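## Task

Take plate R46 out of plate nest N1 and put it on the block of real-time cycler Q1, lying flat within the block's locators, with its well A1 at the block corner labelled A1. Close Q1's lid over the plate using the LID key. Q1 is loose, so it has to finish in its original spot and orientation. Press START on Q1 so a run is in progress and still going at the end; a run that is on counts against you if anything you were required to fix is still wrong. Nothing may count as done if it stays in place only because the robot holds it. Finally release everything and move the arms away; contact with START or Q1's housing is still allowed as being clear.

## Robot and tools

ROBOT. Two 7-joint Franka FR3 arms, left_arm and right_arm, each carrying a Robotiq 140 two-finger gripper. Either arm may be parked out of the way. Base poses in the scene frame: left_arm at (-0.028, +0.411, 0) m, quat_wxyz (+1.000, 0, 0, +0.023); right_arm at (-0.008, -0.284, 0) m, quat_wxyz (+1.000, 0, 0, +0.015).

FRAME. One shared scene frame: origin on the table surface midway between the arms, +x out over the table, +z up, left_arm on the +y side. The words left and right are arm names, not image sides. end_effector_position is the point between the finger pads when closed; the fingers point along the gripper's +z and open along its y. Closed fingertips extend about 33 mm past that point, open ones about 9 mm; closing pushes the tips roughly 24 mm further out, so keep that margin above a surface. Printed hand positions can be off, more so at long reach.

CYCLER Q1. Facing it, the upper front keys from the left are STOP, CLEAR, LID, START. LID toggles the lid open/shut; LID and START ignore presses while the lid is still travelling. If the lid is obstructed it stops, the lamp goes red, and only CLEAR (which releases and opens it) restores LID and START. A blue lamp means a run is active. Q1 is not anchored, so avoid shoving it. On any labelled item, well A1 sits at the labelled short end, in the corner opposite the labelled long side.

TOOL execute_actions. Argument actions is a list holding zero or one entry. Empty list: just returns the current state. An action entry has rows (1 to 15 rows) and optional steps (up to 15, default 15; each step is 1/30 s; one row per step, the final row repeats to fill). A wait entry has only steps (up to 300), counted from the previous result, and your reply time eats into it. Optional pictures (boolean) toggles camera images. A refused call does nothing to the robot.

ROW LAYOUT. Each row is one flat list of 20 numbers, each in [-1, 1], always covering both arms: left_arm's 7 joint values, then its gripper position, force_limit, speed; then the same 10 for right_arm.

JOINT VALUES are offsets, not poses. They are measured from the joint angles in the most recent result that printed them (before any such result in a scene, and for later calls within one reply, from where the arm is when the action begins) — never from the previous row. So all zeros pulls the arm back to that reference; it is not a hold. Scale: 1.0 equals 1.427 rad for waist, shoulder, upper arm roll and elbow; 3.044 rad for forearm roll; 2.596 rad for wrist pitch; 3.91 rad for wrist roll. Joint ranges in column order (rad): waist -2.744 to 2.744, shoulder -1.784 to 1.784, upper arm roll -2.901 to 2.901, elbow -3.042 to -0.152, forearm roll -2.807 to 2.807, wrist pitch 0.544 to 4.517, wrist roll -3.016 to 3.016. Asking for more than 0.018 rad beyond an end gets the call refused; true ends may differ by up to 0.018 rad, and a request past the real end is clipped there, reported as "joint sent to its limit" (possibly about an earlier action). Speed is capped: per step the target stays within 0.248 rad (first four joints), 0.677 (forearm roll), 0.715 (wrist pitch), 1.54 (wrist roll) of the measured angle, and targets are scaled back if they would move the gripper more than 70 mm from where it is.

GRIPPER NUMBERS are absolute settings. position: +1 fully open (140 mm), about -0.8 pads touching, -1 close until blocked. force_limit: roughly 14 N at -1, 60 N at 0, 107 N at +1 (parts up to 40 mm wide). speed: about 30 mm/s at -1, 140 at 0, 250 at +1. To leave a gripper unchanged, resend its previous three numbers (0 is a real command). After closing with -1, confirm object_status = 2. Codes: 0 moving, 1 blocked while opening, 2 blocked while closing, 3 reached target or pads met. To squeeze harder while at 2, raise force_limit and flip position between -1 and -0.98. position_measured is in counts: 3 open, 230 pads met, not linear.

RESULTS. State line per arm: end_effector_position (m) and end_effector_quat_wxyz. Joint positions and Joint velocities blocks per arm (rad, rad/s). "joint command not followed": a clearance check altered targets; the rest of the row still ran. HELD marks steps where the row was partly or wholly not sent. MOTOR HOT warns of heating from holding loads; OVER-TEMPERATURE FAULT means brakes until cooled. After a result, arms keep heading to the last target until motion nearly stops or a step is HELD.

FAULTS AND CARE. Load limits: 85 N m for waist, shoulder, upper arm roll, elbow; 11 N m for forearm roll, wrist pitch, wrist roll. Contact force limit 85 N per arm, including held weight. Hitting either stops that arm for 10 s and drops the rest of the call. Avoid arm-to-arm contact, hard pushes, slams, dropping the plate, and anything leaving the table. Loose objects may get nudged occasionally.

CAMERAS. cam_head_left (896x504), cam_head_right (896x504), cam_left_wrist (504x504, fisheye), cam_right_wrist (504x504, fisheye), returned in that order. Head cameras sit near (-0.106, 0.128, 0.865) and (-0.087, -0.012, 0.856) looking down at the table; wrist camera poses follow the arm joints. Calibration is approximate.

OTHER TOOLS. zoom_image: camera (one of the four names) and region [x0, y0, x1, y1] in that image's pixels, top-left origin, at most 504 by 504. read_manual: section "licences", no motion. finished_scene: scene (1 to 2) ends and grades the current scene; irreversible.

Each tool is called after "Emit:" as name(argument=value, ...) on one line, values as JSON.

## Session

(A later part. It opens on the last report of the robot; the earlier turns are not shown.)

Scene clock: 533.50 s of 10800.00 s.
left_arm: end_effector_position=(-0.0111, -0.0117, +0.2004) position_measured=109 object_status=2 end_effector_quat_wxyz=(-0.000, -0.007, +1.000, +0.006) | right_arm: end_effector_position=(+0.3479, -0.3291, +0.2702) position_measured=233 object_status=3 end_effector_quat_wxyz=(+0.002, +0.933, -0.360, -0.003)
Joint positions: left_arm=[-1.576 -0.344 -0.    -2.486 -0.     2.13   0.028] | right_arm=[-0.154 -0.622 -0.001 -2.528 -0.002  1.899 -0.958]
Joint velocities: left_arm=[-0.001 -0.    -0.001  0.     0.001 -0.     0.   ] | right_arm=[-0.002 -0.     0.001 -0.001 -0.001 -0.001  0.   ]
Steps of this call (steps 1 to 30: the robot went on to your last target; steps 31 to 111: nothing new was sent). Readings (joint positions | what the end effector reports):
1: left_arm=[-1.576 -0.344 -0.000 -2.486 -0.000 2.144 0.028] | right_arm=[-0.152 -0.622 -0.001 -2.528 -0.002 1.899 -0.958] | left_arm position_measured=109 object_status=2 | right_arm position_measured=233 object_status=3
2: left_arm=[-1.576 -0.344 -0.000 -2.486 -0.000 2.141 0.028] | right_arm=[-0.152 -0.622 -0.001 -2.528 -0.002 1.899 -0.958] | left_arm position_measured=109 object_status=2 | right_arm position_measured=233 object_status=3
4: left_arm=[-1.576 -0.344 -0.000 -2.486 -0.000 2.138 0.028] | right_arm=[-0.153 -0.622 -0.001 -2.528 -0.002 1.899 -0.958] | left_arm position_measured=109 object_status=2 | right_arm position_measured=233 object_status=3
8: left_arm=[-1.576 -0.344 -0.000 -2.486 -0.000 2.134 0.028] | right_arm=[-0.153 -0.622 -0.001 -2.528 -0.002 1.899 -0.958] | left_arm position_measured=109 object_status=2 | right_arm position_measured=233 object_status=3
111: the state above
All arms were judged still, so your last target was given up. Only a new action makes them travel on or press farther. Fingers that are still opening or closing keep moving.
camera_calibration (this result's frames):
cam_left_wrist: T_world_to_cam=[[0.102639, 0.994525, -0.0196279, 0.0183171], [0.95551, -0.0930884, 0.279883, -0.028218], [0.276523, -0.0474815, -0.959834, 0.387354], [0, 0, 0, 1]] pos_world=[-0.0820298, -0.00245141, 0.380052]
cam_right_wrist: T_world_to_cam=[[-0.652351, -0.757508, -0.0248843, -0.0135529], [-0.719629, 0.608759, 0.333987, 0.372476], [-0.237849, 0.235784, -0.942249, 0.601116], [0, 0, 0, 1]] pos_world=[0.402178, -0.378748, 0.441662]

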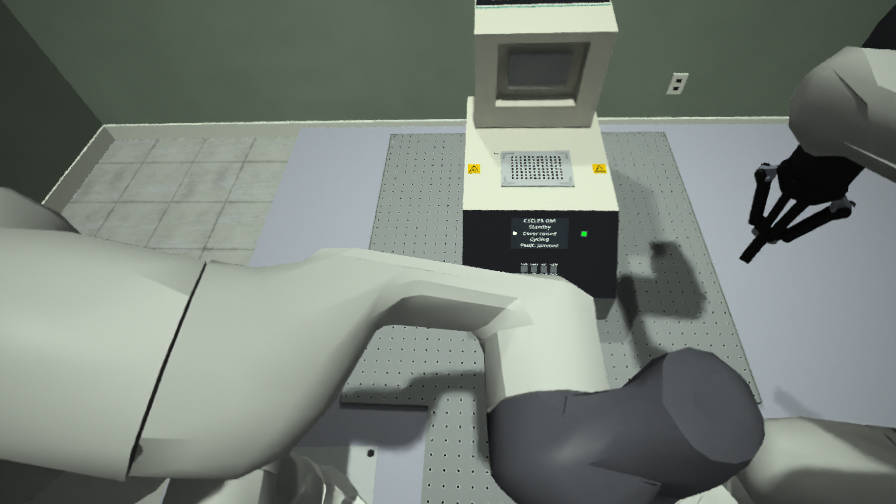

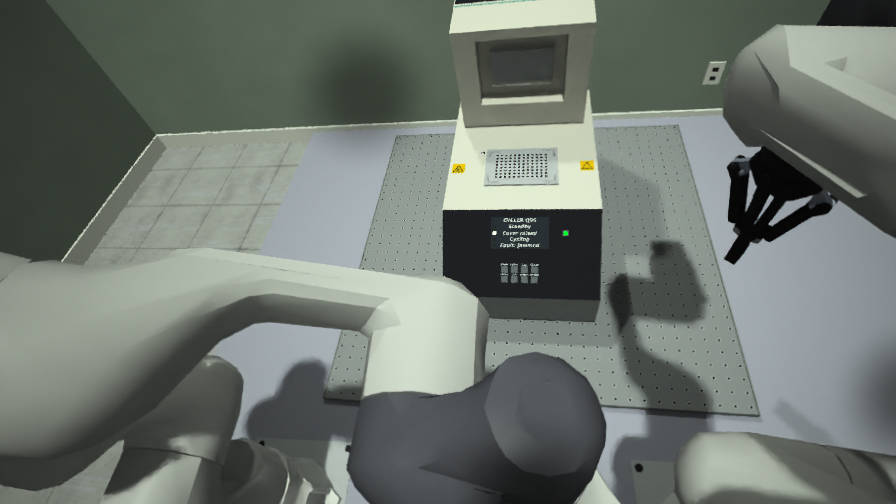

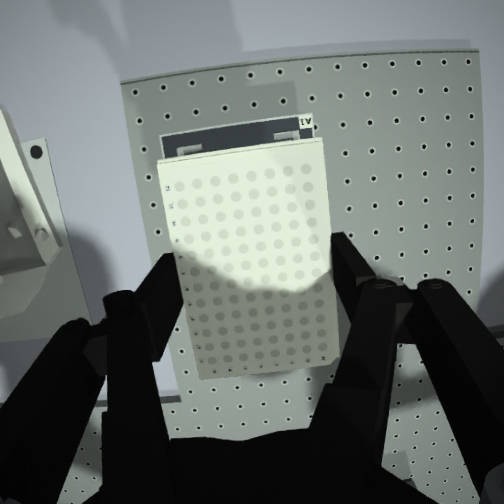

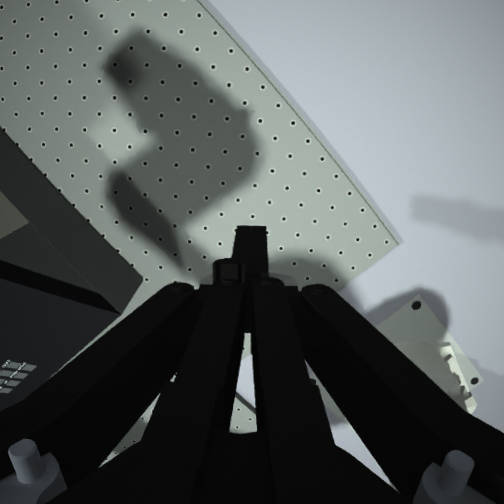

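Emit:
execute_actions(actions=[{"rows": [
[0.0017,0.0010,0,0.0019,0,-0.0017,-0.0056,-1,-0.3,-0.7, 0,0,0,0,0,0,0,-1,0,0.5],
[0.0038,0.0030,0,0.0049,0,-0.0036,-0.0107,-1,-0.3,-0.7, 0,0,0,0,0,0,0,-1,0,0.5],
[0.0073,0.0055,0,0.0097,0,-0.0060,-0.0162,-1,-0.3,-0.7, 0,0,0,0,0,0,0,-1,0,0.5],
[0.0122,0.0089,0,0.0165,0,-0.0082,-0.0220,-1,-0.3,-0.7, 0,0,0,0,0,0,0,-1,0,0.5],
[0.0185,0.0134,0,0.0251,0,-0.0109,-0.0283,-1,-0.3,-0.7, 0,0,0,0,0,0,0,-1,0,0.5],
[0.0262,0.0188,0,0.0357,0,-0.0139,-0.0348,-1,-0.3,-0.7, 0,0,0,0,0,0,0,-1,0,0.5],
[0.0351,0.0252,0,0.0479,0,-0.0176,-0.0417,-1,-0.3,-0.7, 0,0,0,0,0,0,0,-1,0,0.5],
[0.0453,0.0325,0,0.0621,0,-0.0216,-0.0487,-1,-0.3,-0.7, 0,0,0,0,0,0,0,-1,0,0.5],
[0.0567,0.0408,0,0.0779,0,-0.0265,-0.0560,-1,-0.3,-0.7, 0,0,0,0,0,0,0,-1,0,0.5],
[0.0693,0.0501,0,0.0955,0,-0.0317,-0.0634,-1,-0.3,-0.7, 0,0,0,0,0,0,0,-1,0,0.5],
[0.0830,0.0603,0,0.1145,0,-0.0373,-0.0709,-1,-0.3,-0.7, 0,0,0,0,0,0,0,-1,0,0.5],
[0.0978,0.0714,0,0.1353,0,-0.0432,-0.0784,-1,-0.3,-0.7, 0,0,0,0,0,0,0,-1,0,0.5],
[0.1136,0.0834,0,0.1575,0,-0.0493,-0.0860,-1,-0.3,-0.7, 0,0,0,0,0,0,0,-1,0,0.5],
[0.1303,0.0963,0,0.1811,0,-0.0557,-0.0935,-1,-0.3,-0.7, 0,0,0,0,0,0,0,-1,0,0.5],
[0.1479,0.1101,0,0.2060,0,-0.0622,-0.1009,-1,-0.3,-0.7, 0,0,0,0,0,0,0,-1,0,0.5]
], "steps": 15}], pictures=false)

Emit:
execute_actions(actions=[{"rows": [
[0.0568,0.0447,0,0.0802,0,-0.0340,-0.0610,-1,-0.3,-0.7, 0,0,0,0,0,0,0,-1,0,0.5],
[0.0759,0.0601,0,0.1075,0,-0.0408,-0.0681,-1,-0.3,-0.7, 0,0,0,0,0,0,0,-1,0,0.5],
[0.0956,0.0763,0,0.1360,0,-0.0477,-0.0750,-1,-0.3,-0.7, 0,0,0,0,0,0,0,-1,0,0.5],
[0.1159,0.0933,0,0.1654,0,-0.0547,-0.0816,-1,-0.3,-0.7, 0,0,0,0,0,0,0,-1,0,0.5],
[0.1366,0.1109,0,0.1957,0,-0.0617,-0.0880,-1,-0.3,-0.7, 0,0,0,0,0,0,0,-1,0,0.5],
[0.1576,0.1291,0,0.2266,0,-0.0688,-0.0940,-1,-0.3,-0.7, 0,0,0,0,0,0,0,-1,0,0.5],
[0.1789,0.1481,0,0.2583,0,-0.0758,-0.0996,-1,-0.3,-0.7, 0,0,0,0,0,0,0,-1,0,0.5],
[0.2005,0.1676,0,0.2906,0,-0.0827,-0.1048,-1,-0.3,-0.7, 0,0,0,0,0,0,0,-1,0,0.5],
[0.2221,0.1875,0,0.3233,0,-0.0895,-0.1096,-1,-0.3,-0.7, 0,0,0,0,0,0,0,-1,0,0.5],
[0.2437,0.2080,0,0.3564,0,-0.0963,-0.1139,-1,-0.3,-0.7, 0,0,0,0,0,0,0,-1,0,0.5],
[0.2652,0.2288,0,0.3895,0,-0.1029,-0.1176,-1,-0.3,-0.7, 0,0,0,0,0,0,0,-1,0,0.5],
[0.2865,0.2499,0,0.4229,0,-0.1093,-0.1209,-1,-0.3,-0.7, 0,0,0,0,0,0,0,-1,0,0.5],
[0.3076,0.2713,0,0.4563,0,-0.1156,-0.1236,-1,-0.3,-0.7, 0,0,0,0,0,0,0,-1,0,0.5],
[0.3283,0.2928,0,0.4895,0,-0.1217,-0.1257,-1,-0.3,-0.7, 0,0,0,0,0,0,0,-1,0,0.5],
[0.3485,0.3144,0,0.5226,0,-0.1275,-0.1273,-1,-0.3,-0.7, 0,0,0,0,0,0,0,-1,0,0.5]
], "steps": 15}], pictures=false)

Emit:
execute_actions(actions=[{"rows": [
[0.0658,0.0701,0,0.1066,0,-0.0327,-0.0424,-1,-0.3,-0.7, 0,0,0,0,0,0,0,-1,0,0.5],
[0.0849,0.0917,0,0.1388,0,-0.0381,-0.0428,-1,-0.3,-0.7, 0,0,0,0,0,0,0,-1,0,0.5],
[0.1033,0.1131,0,0.1705,0,-0.0433,-0.0426,-1,-0.3,-0.7, 0,0,0,0,0,0,0,-1,0,0.5],
[0.1209,0.1343,0,0.2015,0,-0.0482,-0.0418,-1,-0.3,-0.7, 0,0,0,0,0,0,0,-1,0,0.5],
[0.1376,0.1553,0,0.2318,0,-0.0528,-0.0404,-1,-0.3,-0.7, 0,0,0,0,0,0,0,-1,0,0.5],
[0.1534,0.1757,0,0.2612,0,-0.0572,-0.0385,-1,-0.3,-0.7, 0,0,0,0,0,0,0,-1,0,0.5],
[0.1681,0.1957,0,0.2897,0,-0.0613,-0.0359,-1,-0.3,-0.7, 0,0,0,0,0,0,0,-1,0,0.5],
[0.1819,0.2151,0,0.3170,0,-0.0651,-0.0328,-1,-0.3,-0.7, 0,0,0,0,0,0,0,-1,0,0.5],
[0.1945,0.2339,0,0.3432,0,-0.0687,-0.0293,-1,-0.3,-0.7, 0,0,0,0,0,0,0,-1,0,0.5],
[0.2059,0.2518,0,0.3681,0,-0.0719,-0.0251,-1,-0.3,-0.7, 0,0,0,0,0,0,0,-1,0,0.5],
[0.2161,0.2690,0,0.3917,0,-0.0750,-0.0251,-1,-0.3,-0.7, 0,0,0,0,0,0,0,-1,0,0.5],
[0.2250,0.2852,0,0.4139,0,-0.0777,-0.0251,-1,-0.3,-0.7, 0,0,0,0,0,0,0,-1,0,0.5],
[0.2327,0.3005,0,0.4346,0,-0.0801,-0.0251,-1,-0.3,-0.7, 0,0,0,0,0,0,0,-1,0,0.5],
[0.2389,0.3146,0,0.4537,0,-0.0822,-0.0251,-1,-0.3,-0.7, 0,0,0,0,0,0,0,-1,0,0.5],
[0.2438,0.3277,0,0.4713,0,-0.0843,-0.0251,-1,-0.3,-0.7, 0,0,0,0,0,0,0,-1,0,0.5]
], "steps": 15}], pictures=false)

Emit:
execute_actions(actions=[{"rows": [
[0.0172,0.0426,0,0.0576,0,-0.0128,-0.0005,-1,-0.3,-0.7, 0,0,0,0,0,0,0,-1,0,0.5],
[0.0193,0.0532,0,0.0717,0,-0.0142,-0.0005,-1,-0.3,-0.7, 0,0,0,0,0,0,0,-1,0,0.5],
[0.0201,0.0624,0,0.0840,0,-0.0153,-0.0005,-1,-0.3,-0.7, 0,0,0,0,0,0,0,-1,0,0.5],
[0.0201,0.0705,0,0.0946,0,-0.0162,-0.0005,-1,-0.3,-0.7, 0,0,0,0,0,0,0,-1,0,0.5],
[0.0201,0.0770,0,0.1032,0,-0.0168,-0.0005,-1,-0.3,-0.7, 0,0,0,0,0,0,0,-1,0,0.5],
[0.0201,0.0822,0,0.1099,0,-0.0172,-0.0005,-1,-0.3,-0.7, 0,0,0,0,0,0,0,-1,0,0.5],
[0.0201,0.0858,0,0.1148,0,-0.0173,-0.0005,-1,-0.3,-0.7, 0,0,0,0,0,0,0,-1,0,0.5],
[0.0201,0.0881,0,0.1177,0,-0.0173,-0.0005,-1,-0.3,-0.7, 0,0,0,0,0,0,0,-1,0,0.5],
[0.0201,0.0888,0,0.1187,0,-0.0173,-0.0005,-1,-0.3,-0.7, 0,0,0,0,0,0,0,-1,0,0.5]
], "steps": 15}])

Scene clock: 654.00 s of 10800.00 s.
left_arm: end_effector_position=(+0.0654, -0.0573, +0.2422) position_measured=109 object_status=2 end_effector_quat_wxyz=(+0.000, -0.183, +0.983, +0.001) | right_arm: end_effector_position=(+0.3478, -0.3292, +0.2702) position_measured=233 object_status=3 end_effector_quat_wxyz=(+0.002, +0.933, -0.360, -0.003)
Joint positions: left_arm=[-1.416 -0.224 -0.003 -2.26  -0.     2.033 -0.17 ] | right_arm=[-0.154 -0.622 -0.001 -2.528 -0.002  1.899 -0.958]
Joint velocities: left_arm=[ 0.624  0.491  0.036  0.903 -0.001 -0.327 -0.639] | right_arm=[ 0.001 -0.    -0.001 -0.001  0.001 -0.001 -0.   ]
Steps of this call (steps 1 to 240: nothing new was sent; then 112.00 s passed at rest; steps 241 to 255: all 15 steps of this action). Readings (joint positions | what the end effector reports):
241: left_arm=[-1.576 -0.344 -0.000 -2.486 -0.000 2.130 0.026] | right_arm=[-0.154 -0.622 -0.001 -2.528 -0.002 1.899 -0.958] | left_arm position_measured=109 object_status=2 | right_arm position_measured=233 object_status=3
242: left_arm=[-1.575 -0.343 -0.000 -2.485 -0.000 2.129 0.022] | right_arm=[-0.154 -0.622 -0.001 -2.528 -0.002 1.899 -0.958] | left_arm position_measured=109 object_status=2 | right_arm position_measured=233 object_status=3
244: left_arm=[-1.570 -0.339 -0.000 -2.477 -0.000 2.124 0.009] | right_arm=[-0.154 -0.622 -0.001 -2.528 -0.002 1.899 -0.958] | left_arm position_measured=109 object_status=2 | right_arm position_measured=233 object_status=3
248: left_arm=[-1.538 -0.316 -0.002 -2.433 -0.000 2.105 -0.037] | right_arm=[-0.154 -0.622 -0.001 -2.528 -0.002 1.899 -0.958] | left_arm position_measured=109 object_status=2 | right_arm position_measured=233 object_status=3
255: the state above

Scene clock: 654.50 s of 10800.00 s.
left_arm: end_effector_position=(+0.3324, -0.0885, +0.3188) position_measured=109 object_status=2 end_effector_quat_wxyz=(-0.000, -0.539, +0.842, -0.006) | right_arm: end_effector_position=(+0.3478, -0.3292, +0.2702) position_measured=233 object_status=3 end_effector_quat_wxyz=(+0.002, +0.933, -0.360, -0.003)
Joint positions: left_arm=[-0.985  0.159 -0.006 -1.613 -0.     1.784 -0.513] | right_arm=[-0.154 -0.622 -0.001 -2.528 -0.002  1.899 -0.958]
Joint velocities: left_arm=[ 0.838  0.849  0.059  1.297 -0.    -0.405 -0.503] | right_arm=[-0.     0.001 -0.    -0.001 -0.001  0.001 -0.   ]
Steps of this call (steps 1 to 15: all 15 steps of this action). Readings (joint positions | what the end effector reports):
1: left_arm=[-1.392 -0.205 -0.004 -2.225 -0.000 2.018 -0.194] | right_arm=[-0.154 -0.622 -0.001 -2.528 -0.002 1.899 -0.958] | left_arm position_measured=109 object_status=2 | right_arm position_measured=233 object_status=3
2: left_arm=[-1.366 -0.184 -0.005 -2.187 -0.000 2.002 -0.219] | right_arm=[-0.154 -0.622 -0.001 -2.528 -0.002 1.899 -0.958] | left_arm position_measured=109 object_status=2 | right_arm position_measured=233 object_status=3
4: left_arm=[-1.313 -0.140 -0.006 -2.109 -0.000 1.971 -0.269] | right_arm=[-0.154 -0.622 -0.001 -2.528 -0.002 1.899 -0.958] | left_arm position_measured=109 object_status=2 | right_arm position_measured=233 object_status=3
8: left_arm=[-1.198 -0.042 -0.007 -1.938 -0.000 1.903 -0.367] | right_arm=[-0.154 -0.622 -0.001 -2.528 -0.002 1.899 -0.958] | left_arm position_measured=109 object_status=2 | right_arm position_measured=233 object_status=3
15: the state above

Scene clock: 655.00 s of 10800.00 s.
left_arm: end_effector_position=(+0.5632, -0.0045, +0.3125) position_measured=109 object_status=2 end_effector_quat_wxyz=(-0.001, +0.704, -0.710, +0.011) | right_arm: end_effector_position=(+0.3478, -0.3292, +0.2702) position_measured=233 object_status=3 end_effector_quat_wxyz=(+0.002, +0.933, -0.360, -0.003)
Joint positions: left_arm=[-0.656  0.581 -0.003 -1.004 -0.     1.607 -0.605] | right_arm=[-0.154 -0.622 -0.001 -2.528 -0.002  1.899 -0.958]
Joint velocities: left_arm=[ 0.313  0.596  0.015  0.768 -0.    -0.205 -0.009] | right_arm=[ 0.001 -0.     0.001 -0.001  0.001 -0.001  0.   ]
Steps of this call (steps 1 to 15: all 15 steps of this action). Readings (joint positions | what the end effector reports):
1: left_arm=[-0.956 0.190 -0.006 -1.564 -0.000 1.769 -0.529] | right_arm=[-0.154 -0.622 -0.001 -2.528 -0.002 1.899 -0.958] | left_arm position_measured=109 object_status=2 | right_arm position_measured=233 object_status=3
2: left_arm=[-0.927 0.222 -0.006 -1.516 -0.000 1.756 -0.545] | right_arm=[-0.154 -0.622 -0.001 -2.528 -0.002 1.899 -0.958] | left_arm position_measured=109 object_status=2 | right_arm position_measured=233 object_status=3
4: left_arm=[-0.872 0.284 -0.006 -1.422 -0.000 1.728 -0.570] | right_arm=[-0.154 -0.622 -0.001 -2.528 -0.002 1.899 -0.958] | left_arm position_measured=109 object_status=2 | right_arm position_measured=233 object_status=3
8: left_arm=[-0.773 0.403 -0.005 -1.248 -0.000 1.677 -0.599] | right_arm=[-0.154 -0.622 -0.001 -2.528 -0.002 1.899 -0.958] | left_arm position_measured=109 object_status=2 | right_arm position_measured=233 object_status=3
15: the state above

Scene clock: 655.50 s of 10800.00 s.
left_arm: end_effector_position=(+0.5949, +0.0020, +0.2956) position_measured=109 object_status=2 end_effector_quat_wxyz=(-0.002, +0.715, -0.699, +0.012) | right_arm: end_effector_position=(+0.3478, -0.3292, +0.2702) position_measured=233 object_status=3 end_effector_quat_wxyz=(+0.002, +0.933, -0.360, -0.003)
Joint positions: left_arm=[-0.625  0.707 -0.002 -0.838 -0.     1.569 -0.605] | right_arm=[-0.154 -0.622 -0.001 -2.528 -0.002  1.899 -0.958]
Joint velocities: left_arm=[ 0.001  0.001 -0.001  0.027  0.002 -0.013 -0.001] | right_arm=[-0.    -0.001  0.001 -0.    -0.     0.002 -0.001]
Steps of this call (steps 1 to 15: all 15 steps of this action). Readings (joint positions | what the end effector reports):
1: left_arm=[-0.646 0.601 -0.002 -0.978 -0.000 1.602 -0.605] | right_arm=[-0.154 -0.622 -0.001 -2.528 -0.002 1.899 -0.958] | left_arm position_measured=109 object_status=2 | right_arm position_measured=233 object_status=3
2: left_arm=[-0.639 0.620 -0.001 -0.954 -0.000 1.597 -0.605] | right_arm=[-0.154 -0.622 -0.001 -2.528 -0.002 1.899 -0.958] | left_arm position_measured=109 object_status=2 | right_arm position_measured=233 object_status=3
4: left_arm=[-0.629 0.652 -0.000 -0.912 -0.000 1.588 -0.605] | right_arm=[-0.154 -0.622 -0.001 -2.528 -0.002 1.899 -0.958] | left_arm position_measured=109 object_status=2 | right_arm position_measured=233 object_status=3
8: left_arm=[-0.625 0.694 -0.001 -0.858 -0.000 1.577 -0.605] | right_arm=[-0.154 -0.622 -0.001 -2.528 -0.002 1.899 -0.958] | left_arm position_measured=109 object_status=2 | right_arm position_measured=233 object_status=3
15: the state above
camera_calibration (this result's frames):
cam_left_wrist: T_world_to_cam=[[-0.994452, 0.0915458, -0.051815, 0.608324], [0.0743293, 0.960075, 0.269688, -0.10744], [0.0744351, 0.26434, -0.961553, 0.431944], [0, 0, 0, 1]] pos_world=[0.580783, -0.0667192, 0.475833]
cam_right_wrist: T_world_to_cam=[[-0.652442, -0.757432, -0.0248369, -0.0135592], [-0.71953, 0.608839, 0.334053, 0.372452], [-0.237901, 0.235821, -0.942227, 0.601135], [0, 0, 0, 1]] pos_world=[0.402154, -0.378794, 0.44165]

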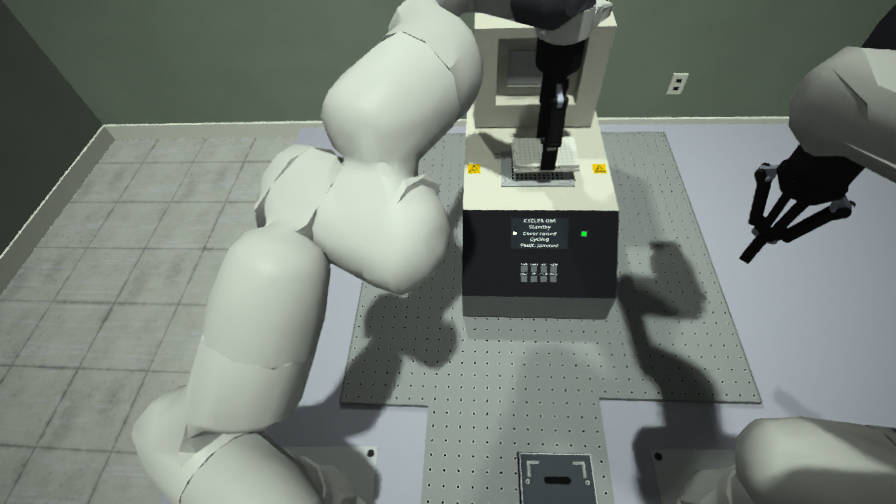

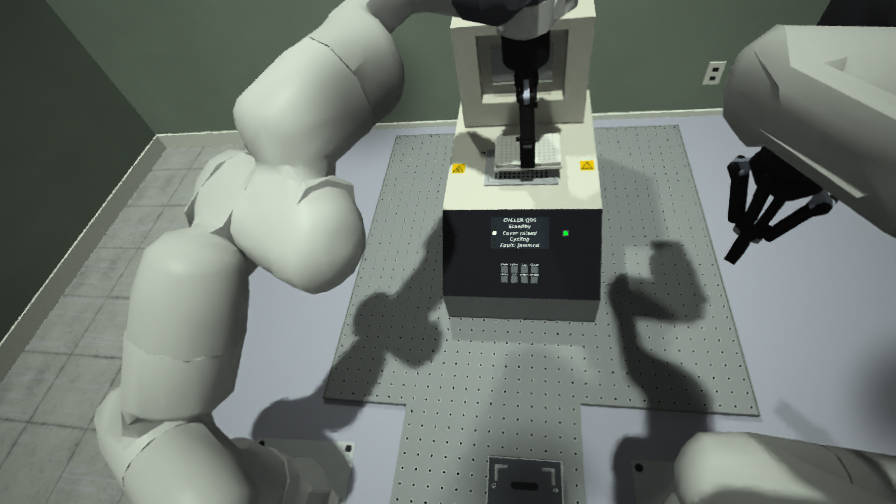

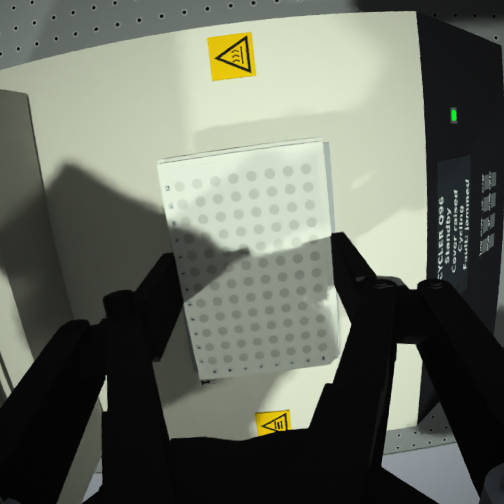

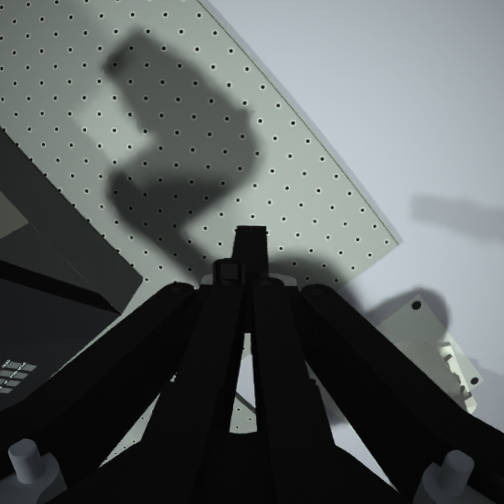

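Emit:
zoom_image(camera="cam_left_wrist", region=[130, 110, 370, 400])

Region (130, 110, 370, 400) of cam_left_wrist's 504x504 image, scaled by 1.738, with more detail than that image has; it fills the left 417 columns of this view, and the rest is white.

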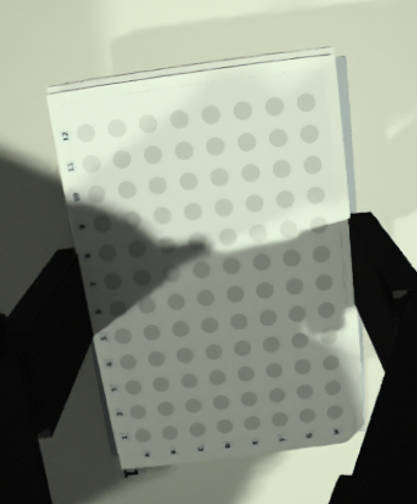

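Emit:
execute_actions(actions=[{"rows": [
[0.0015,0.0006,0,-0.0015,0,0.0025,0.0150,-1,-0.3,-0.7, 0,0,0,0,0,0,0,-1,0,0.5],
[0.0030,0.0012,0,-0.0030,0,0.0025,0.0200,-1,-0.3,-0.7, 0,0,0,0,0,0,0,-1,0,0.5],
[0.0048,0.0021,0,-0.0047,0,0.0022,0.0220,-1,-0.3,-0.7, 0,0,0,0,0,0,0,-1,0,0.5],
[0.0067,0.0031,0,-0.0066,0,0.0020,0.0220,-1,-0.3,-0.7, 0,0,0,0,0,0,0,-1,0,0.5],
[0.0085,0.0041,0,-0.0085,0,0.0016,0.0200,-1,-0.3,-0.7, 0,0,0,0,0,0,0,-1,0,0.5],
[0.0100,0.0050,0,-0.0102,0,0.0013,0.0180,-1,-0.3,-0.7, 0,0,0,0,0,0,0,-1,0,0.5],
[0.0111,0.0057,0,-0.0116,0,0.0013,0.0155,-1,-0.3,-0.7, 0,0,0,0,0,0,0,-1,0,0.5],
[0.0118,0.0062,0,-0.0124,0,0.0013,0.0130,-1,-0.3,-0.7, 0,0,0,0,0,0,0,-1,0,0.5],
[0.0118,0.0064,0,-0.0128,0,0.0013,0.0112,-1,-0.3,-0.7, 0,0,0,0,0,0,0,-1,0,0.5]
], "steps": 15}])

Emit:
zoom_image(camera="cam_left_wrist", region=[130, 110, 370, 400])

Scene clock: 734.30 s of 10800.00 s.
left_arm: end_effector_position=(+0.5977, +0.0143, +0.2804) position_measured=109 object_status=2 end_effector_quat_wxyz=(+0.001, +0.707, -0.707, -0.001) | right_arm: end_effector_position=(+0.3478, -0.3292, +0.2702) position_measured=233 object_status=3 end_effector_quat_wxyz=(+0.002, +0.933, -0.360, -0.003)
Joint positions: left_arm=[-0.609  0.717 -0.002 -0.855 -0.     1.569 -0.565] | right_arm=[-0.154 -0.622 -0.001 -2.528 -0.002  1.899 -0.958]
Joint velocities: left_arm=[ 0.    -0.    -0.     0.001 -0.     0.001  0.003] | right_arm=[ 0.001 -0.     0.001  0.001  0.001  0.    -0.001]
Steps of this call (steps 1 to 15: the robot went on to your last target; steps 16 to 90: nothing new was sent; then 75.30 s passed at rest; steps 91 to 105: all 15 steps of this action). Readings (joint positions | what the end effector reports):
91: left_arm=[-0.625 0.707 -0.002 -0.836 -0.000 1.567 -0.599] | right_arm=[-0.154 -0.622 -0.001 -2.528 -0.002 1.899 -0.958] | left_arm position_measured=109 object_status=2 | right_arm position_measured=233 object_status=3
92: left_arm=[-0.625 0.707 -0.002 -0.837 -0.000 1.568 -0.592] | right_arm=[-0.154 -0.622 -0.001 -2.528 -0.002 1.899 -0.958] | left_arm position_measured=109 object_status=2 | right_arm position_measured=233 object_status=3
94: left_arm=[-0.623 0.707 -0.002 -0.841 -0.000 1.569 -0.578] | right_arm=[-0.154 -0.622 -0.001 -2.528 -0.002 1.899 -0.958] | left_arm position_measured=109 object_status=2 | right_arm position_measured=233 object_status=3
98: left_arm=[-0.614 0.711 -0.002 -0.850 -0.000 1.569 -0.566] | right_arm=[-0.154 -0.622 -0.001 -2.528 -0.002 1.899 -0.958] | left_arm position_measured=109 object_status=2 | right_arm position_measured=233 object_status=3
105: the state above
camera_calibration (this result's frames):
cam_left_wrist: T_world_to_cam=[[-0.992948, 0.115136, -0.0282415, 0.601294], [0.102604, 0.953984, 0.281758, -0.135615], [0.0593825, 0.276874, -0.95907, 0.42196], [0, 0, 0, 1]] pos_world=[0.585911, -0.0566857, 0.459881]
cam_right_wrist: T_world_to_cam=[[-0.652442, -0.757432, -0.0248371, -0.0135591], [-0.71953, 0.608839, 0.334053, 0.372452], [-0.237901, 0.235821, -0.942227, 0.601135], [0, 0, 0, 1]] pos_world=[0.402154, -0.378794, 0.44165]

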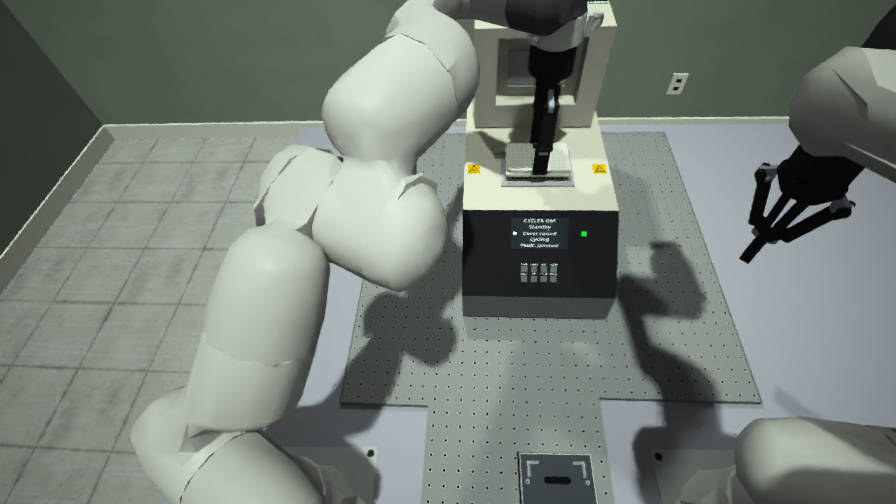

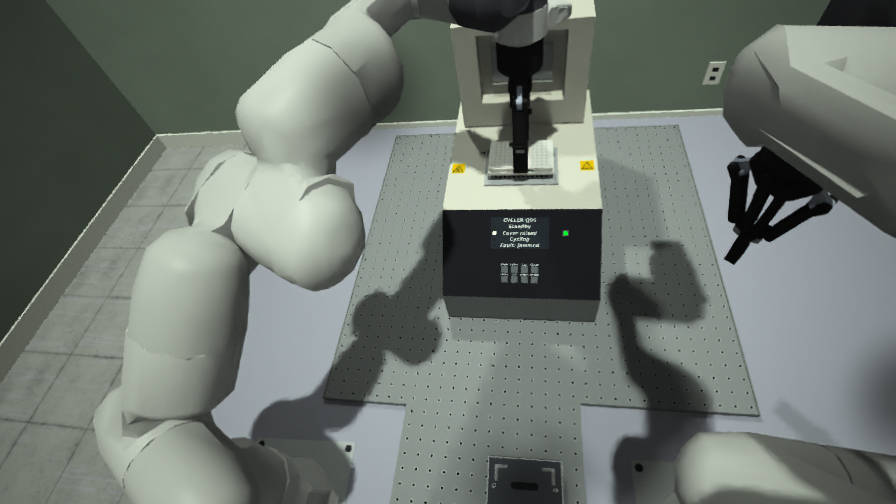

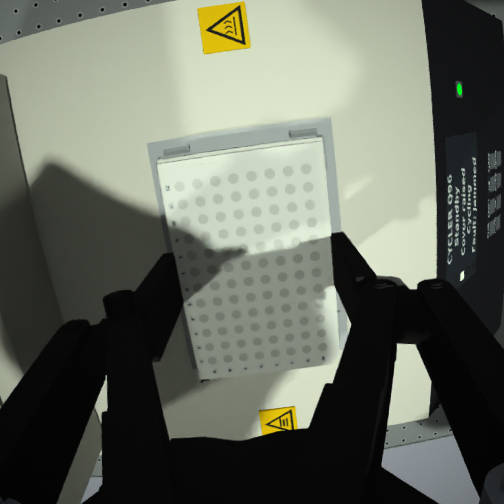

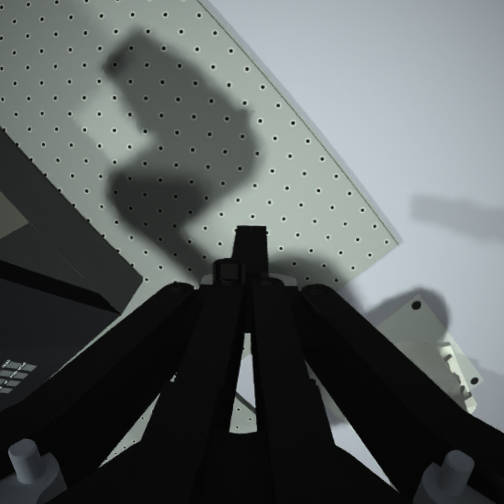

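Region (130, 110, 370, 400) of cam_left_wrist's 504x504 image, scaled by 1.738, with more detail than that image has; it fills the left 417 columns of this view, and the rest is white.

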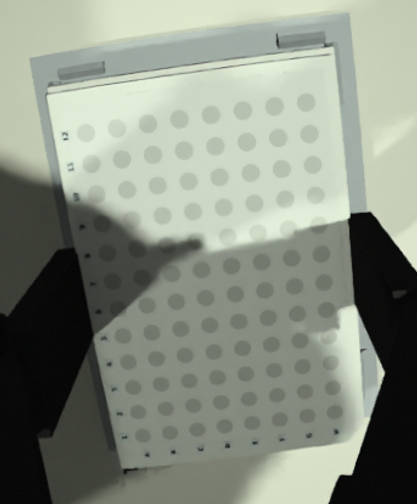

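Emit:
execute_actions(actions=[])

Scene clock: 788.53 s of 10800.00 s.
left_arm: end_effector_position=(+0.5977, +0.0143, +0.2804) position_measured=109 object_status=2 end_effector_quat_wxyz=(+0.001, +0.707, -0.707, -0.001) | right_arm: end_effector_position=(+0.3478, -0.3292, +0.2702) position_measured=233 object_status=3 end_effector_quat_wxyz=(+0.002, +0.933, -0.360, -0.003)
Joint positions: left_arm=[-0.609  0.717 -0.002 -0.855 -0.     1.569 -0.565] | right_arm=[-0.154 -0.622 -0.001 -2.528 -0.002  1.899 -0.958]
Joint velocities: left_arm=[-0.     0.001  0.    -0.001 -0.    -0.001 -0.   ] | right_arm=[-0.    -0.001  0.    -0.001 -0.001  0.     0.   ]
Steps of this call (steps 1 to 15: the robot went on to your last target; steps 16 to 90: nothing new was sent; then 51.23 s passed at rest). Readings (joint positions | what the end effector reports):
1: left_arm=[-0.609 0.717 -0.002 -0.855 -0.000 1.569 -0.565] | right_arm=[-0.154 -0.622 -0.001 -2.528 -0.002 1.899 -0.958] | left_arm position_measured=109 object_status=2 | right_arm position_measured=233 object_status=3
2: left_arm=[-0.609 0.717 -0.002 -0.855 -0.000 1.569 -0.565] | right_arm=[-0.154 -0.622 -0.001 -2.528 -0.002 1.899 -0.958] | left_arm position_measured=109 object_status=2 | right_arm position_measured=233 object_status=3
4: left_arm=[-0.609 0.717 -0.002 -0.855 -0.000 1.569 -0.565] | right_arm=[-0.154 -0.622 -0.001 -2.528 -0.002 1.899 -0.958] | left_arm position_measured=109 object_status=2 | right_arm position_measured=233 object_status=3
8: left_arm=[-0.609 0.717 -0.002 -0.855 -0.000 1.569 -0.565] | right_arm=[-0.154 -0.622 -0.001 -2.528 -0.002 1.899 -0.958] | left_arm position_measured=109 object_status=2 | right_arm position_measured=233 object_status=3
90: the state above
All arms were judged still, so your last target was given up. Only a new action makes them travel on or press farther. Fingers that are still opening or closing keep moving.
camera_calibration (this result's frames):
cam_left_wrist: T_world_to_cam=[[-0.992857, 0.115919, -0.0282347, 0.601225], [0.103358, 0.953902, 0.281759, -0.136065], [0.0595943, 0.276828, -0.95907, 0.42183], [0, 0, 0, 1]] pos_world=[0.585855, -0.0566754, 0.459877]
cam_right_wrist: T_world_to_cam=[[-0.652442, -0.757432, -0.0248369, -0.0135592], [-0.71953, 0.608839, 0.334053, 0.372452], [-0.237901, 0.235821, -0.942227, 0.601135], [0, 0, 0, 1]] pos_world=[0.402154, -0.378794, 0.441649]

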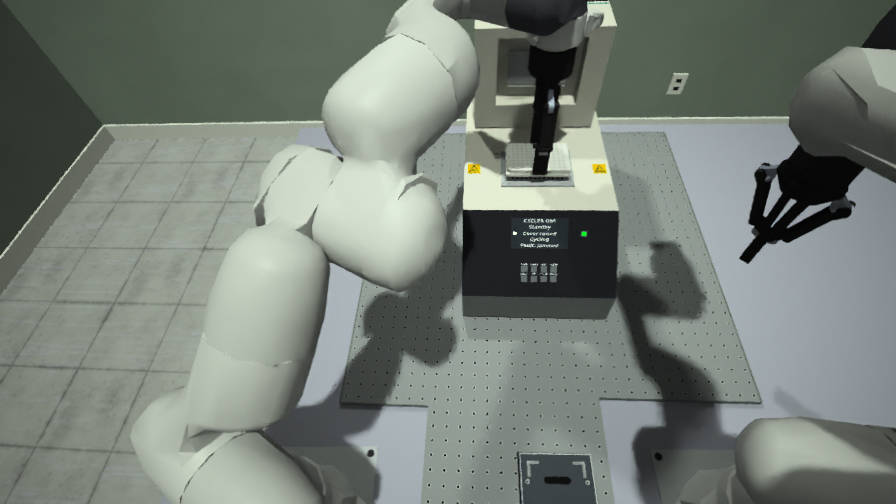

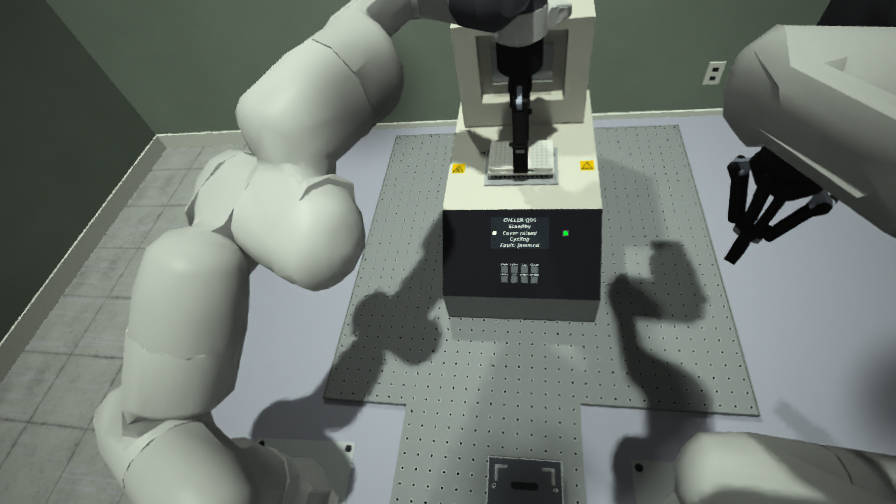

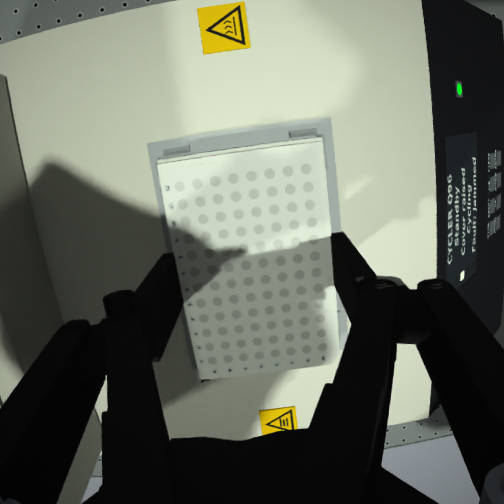

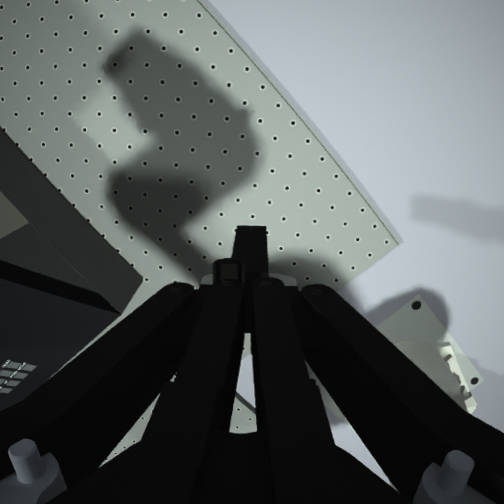

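Emit:
zoom_image(camera="cam_left_wrist", region=[135, 105, 355, 225])

Emit:
zoom_image(camera="cam_left_wrist", region=[160, 290, 370, 400])

Emit:
zoom_image(camera="cam_head_left", region=[490, 130, 590, 195])

Region (135, 105, 355, 225) of cam_left_wrist's 504x504 image, scaled by 2.291, with more detail than that image has; it fills the top 275 rows of this view, and the rest is white.

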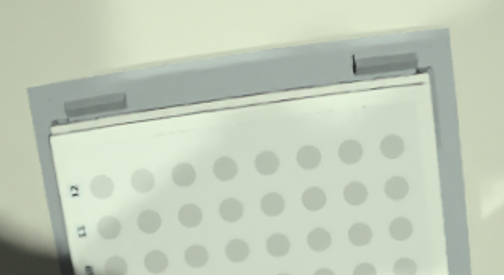

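Region (160, 290, 370, 400) of cam_left_wrist's 504x504 image, scaled by 2.400, with more detail than that image has; it fills the top 264 rows of this view, and the rest is white.

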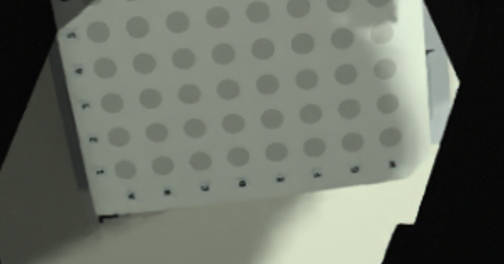

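Region (490, 130, 590, 195) of cam_head_left's 896x504 image, scaled by 5.040, with more detail than that image has; it fills the top 328 rows of this view, and the rest is white.

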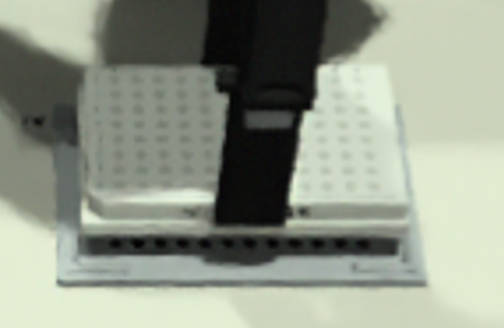

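Emit:
execute_actions(actions=[{"rows": [
[0,-0.0007,0,-0.0024,0,0.0036,0,-1,-0.3,-0.7,0,0,0,0,0,0,0,-1,0,0.5],
[0,-0.0015,0,-0.0050,0,0.0052,0,-1,-0.3,-0.7,0,0,0,0,0,0,0,-1,0,0.5],
[0,-0.0024,0,-0.0079,0,0.0065,0,-1,-0.3,-0.7,0,0,0,0,0,0,0,-1,0,0.5],
[0,-0.0032,0,-0.0109,0,0.0078,0,-1,-0.3,-0.7,0,0,0,0,0,0,0,-1,0,0.5],
[0,-0.0041,0,-0.0138,0,0.0090,0,-1,-0.3,-0.7,0,0,0,0,0,0,0,-1,0,0.5],
[0,-0.0050,0,-0.0168,0,0.0102,0,-1,-0.3,-0.7,0,0,0,0,0,0,0,-1,0,0.5],
[0,-0.0059,0,-0.0197,0,0.0113,0,-1,-0.3,-0.7,0,0,0,0,0,0,0,-1,0,0.5],
[0,-0.0067,0,-0.0227,0,0.0121,0,-1,-0.3,-0.7,0,0,0,0,0,0,0,-1,0,0.5],
[0,-0.0075,0,-0.0253,0,0.0127,0,-1,-0.3,-0.7,0,0,0,0,0,0,0,-1,0,0.5],
[0,-0.0082,0,-0.0277,0,0.0127,0,-1,-0.3,-0.7,0,0,0,0,0,0,0,-1,0,0.5],
[0,-0.0088,0,-0.0294,0,0.0127,0,-1,-0.3,-0.7,0,0,0,0,0,0,0,-1,0,0.5]
], "steps": 15}])

Emit:
zoom_image(camera="cam_left_wrist", region=[135, 105, 355, 225])

Emit:
zoom_image(camera="cam_head_left", region=[490, 130, 590, 195])

Scene clock: 877.63 s of 10800.00 s.
left_arm: end_effector_position=(+0.5968, +0.0148, +0.2706) position_measured=109 object_status=2 end_effector_quat_wxyz=(+0.002, +0.707, -0.707, -0.004) | right_arm: end_effector_position=(+0.3478, -0.3292, +0.2702) position_measured=233 object_status=3 end_effector_quat_wxyz=(+0.002, +0.933, -0.360, -0.003)
Joint positions: left_arm=[-0.609  0.708 -0.002 -0.895 -0.     1.594 -0.565] | right_arm=[-0.154 -0.622 -0.001 -2.528 -0.002  1.899 -0.958]
Joint velocities: left_arm=[ 0.001 -0.006 -0.002 -0.018 -0.     0.019  0.001] | right_arm=[-0.001 -0.    -0.    -0.     0.    -0.001  0.001]
Steps of this call (steps 1 to 90: nothing new was sent; then 85.60 s passed at rest; steps 91 to 105: all 15 steps of this action). Readings (joint positions | what the end effector reports):
91: left_arm=[-0.609 0.717 -0.002 -0.856 -0.000 1.570 -0.565] | right_arm=[-0.154 -0.622 -0.001 -2.528 -0.002 1.899 -0.958] | left_arm position_measured=109 object_status=2 | right_arm position_measured=233 object_status=3
92: left_arm=[-0.609 0.716 -0.002 -0.857 -0.000 1.571 -0.565] | right_arm=[-0.154 -0.622 -0.001 -2.528 -0.002 1.899 -0.958] | left_arm position_measured=109 object_status=2 | right_arm position_measured=233 object_status=3
94: left_arm=[-0.609 0.715 -0.002 -0.862 -0.000 1.575 -0.565] | right_arm=[-0.154 -0.622 -0.001 -2.528 -0.002 1.899 -0.958] | left_arm position_measured=109 object_status=2 | right_arm position_measured=233 object_status=3
98: left_arm=[-0.609 0.712 -0.002 -0.878 -0.000 1.585 -0.565] | right_arm=[-0.154 -0.622 -0.001 -2.528 -0.002 1.899 -0.958] | left_arm position_measured=109 object_status=2 | right_arm position_measured=233 object_status=3
105: the state above
camera_calibration (this result's frames):
cam_left_wrist: T_world_to_cam=[[-0.992967, 0.11601, -0.0236189, 0.598897], [0.104601, 0.953121, 0.283934, -0.134997], [0.0554509, 0.279467, -0.958553, 0.414589], [0, 0, 0, 1]] pos_world=[0.585816, -0.0566735, 0.449881]
cam_right_wrist: T_world_to_cam=[[-0.652442, -0.757432, -0.0248369, -0.0135592], [-0.71953, 0.608839, 0.334053, 0.372452], [-0.237901, 0.235821, -0.942227, 0.601135], [0, 0, 0, 1]] pos_world=[0.402154, -0.378794, 0.44165]

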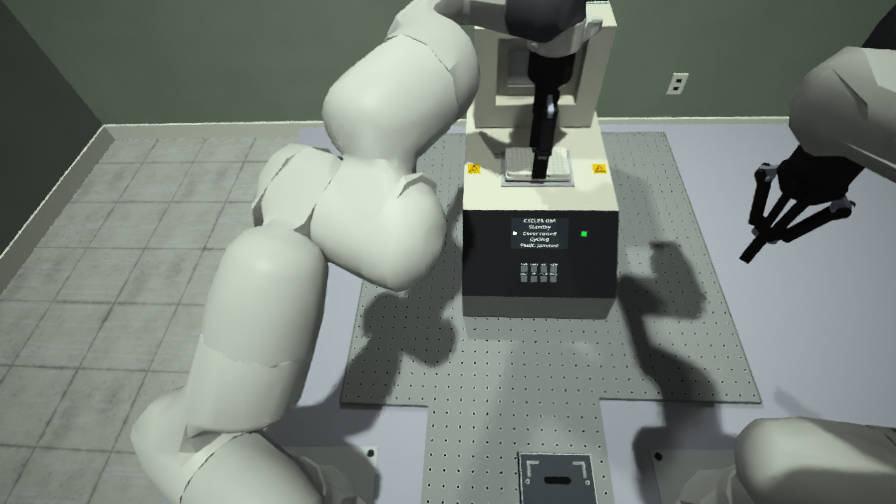

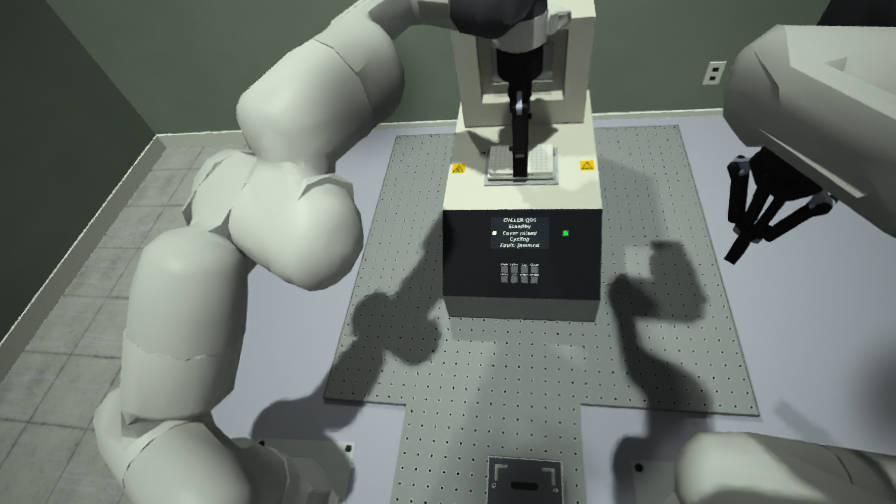

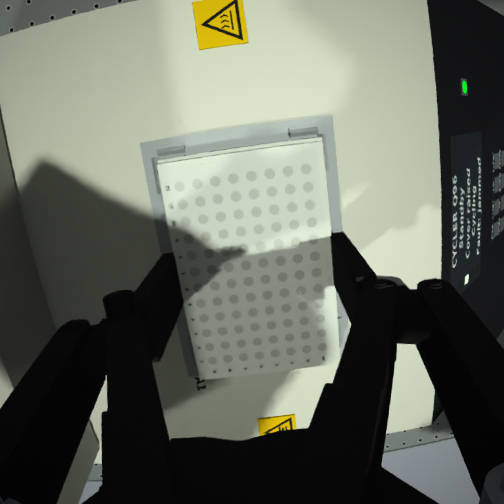

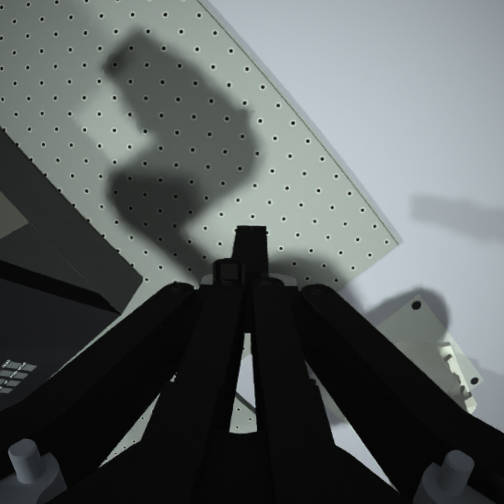

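Region (135, 105, 355, 225) of cam_left_wrist's 504x504 image, scaled by 2.291, with more detail than that image has; it fills the top 275 rows of this view, and the rest is white.

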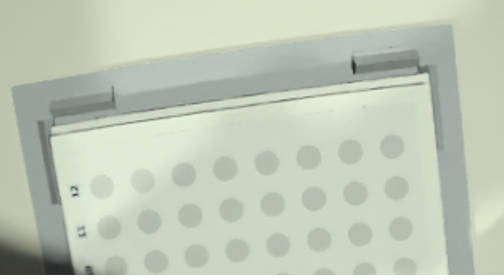

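Region (490, 130, 590, 195) of cam_head_left's 896x504 image, scaled by 5.040, with more detail than that image has; it fills the top 328 rows of this view, and the rest is white.

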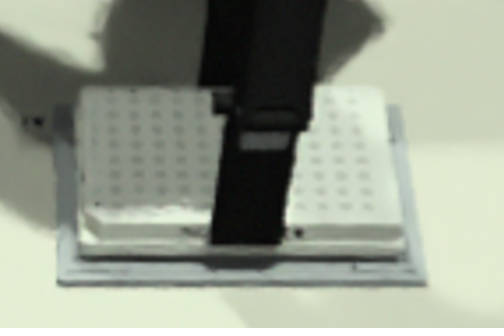

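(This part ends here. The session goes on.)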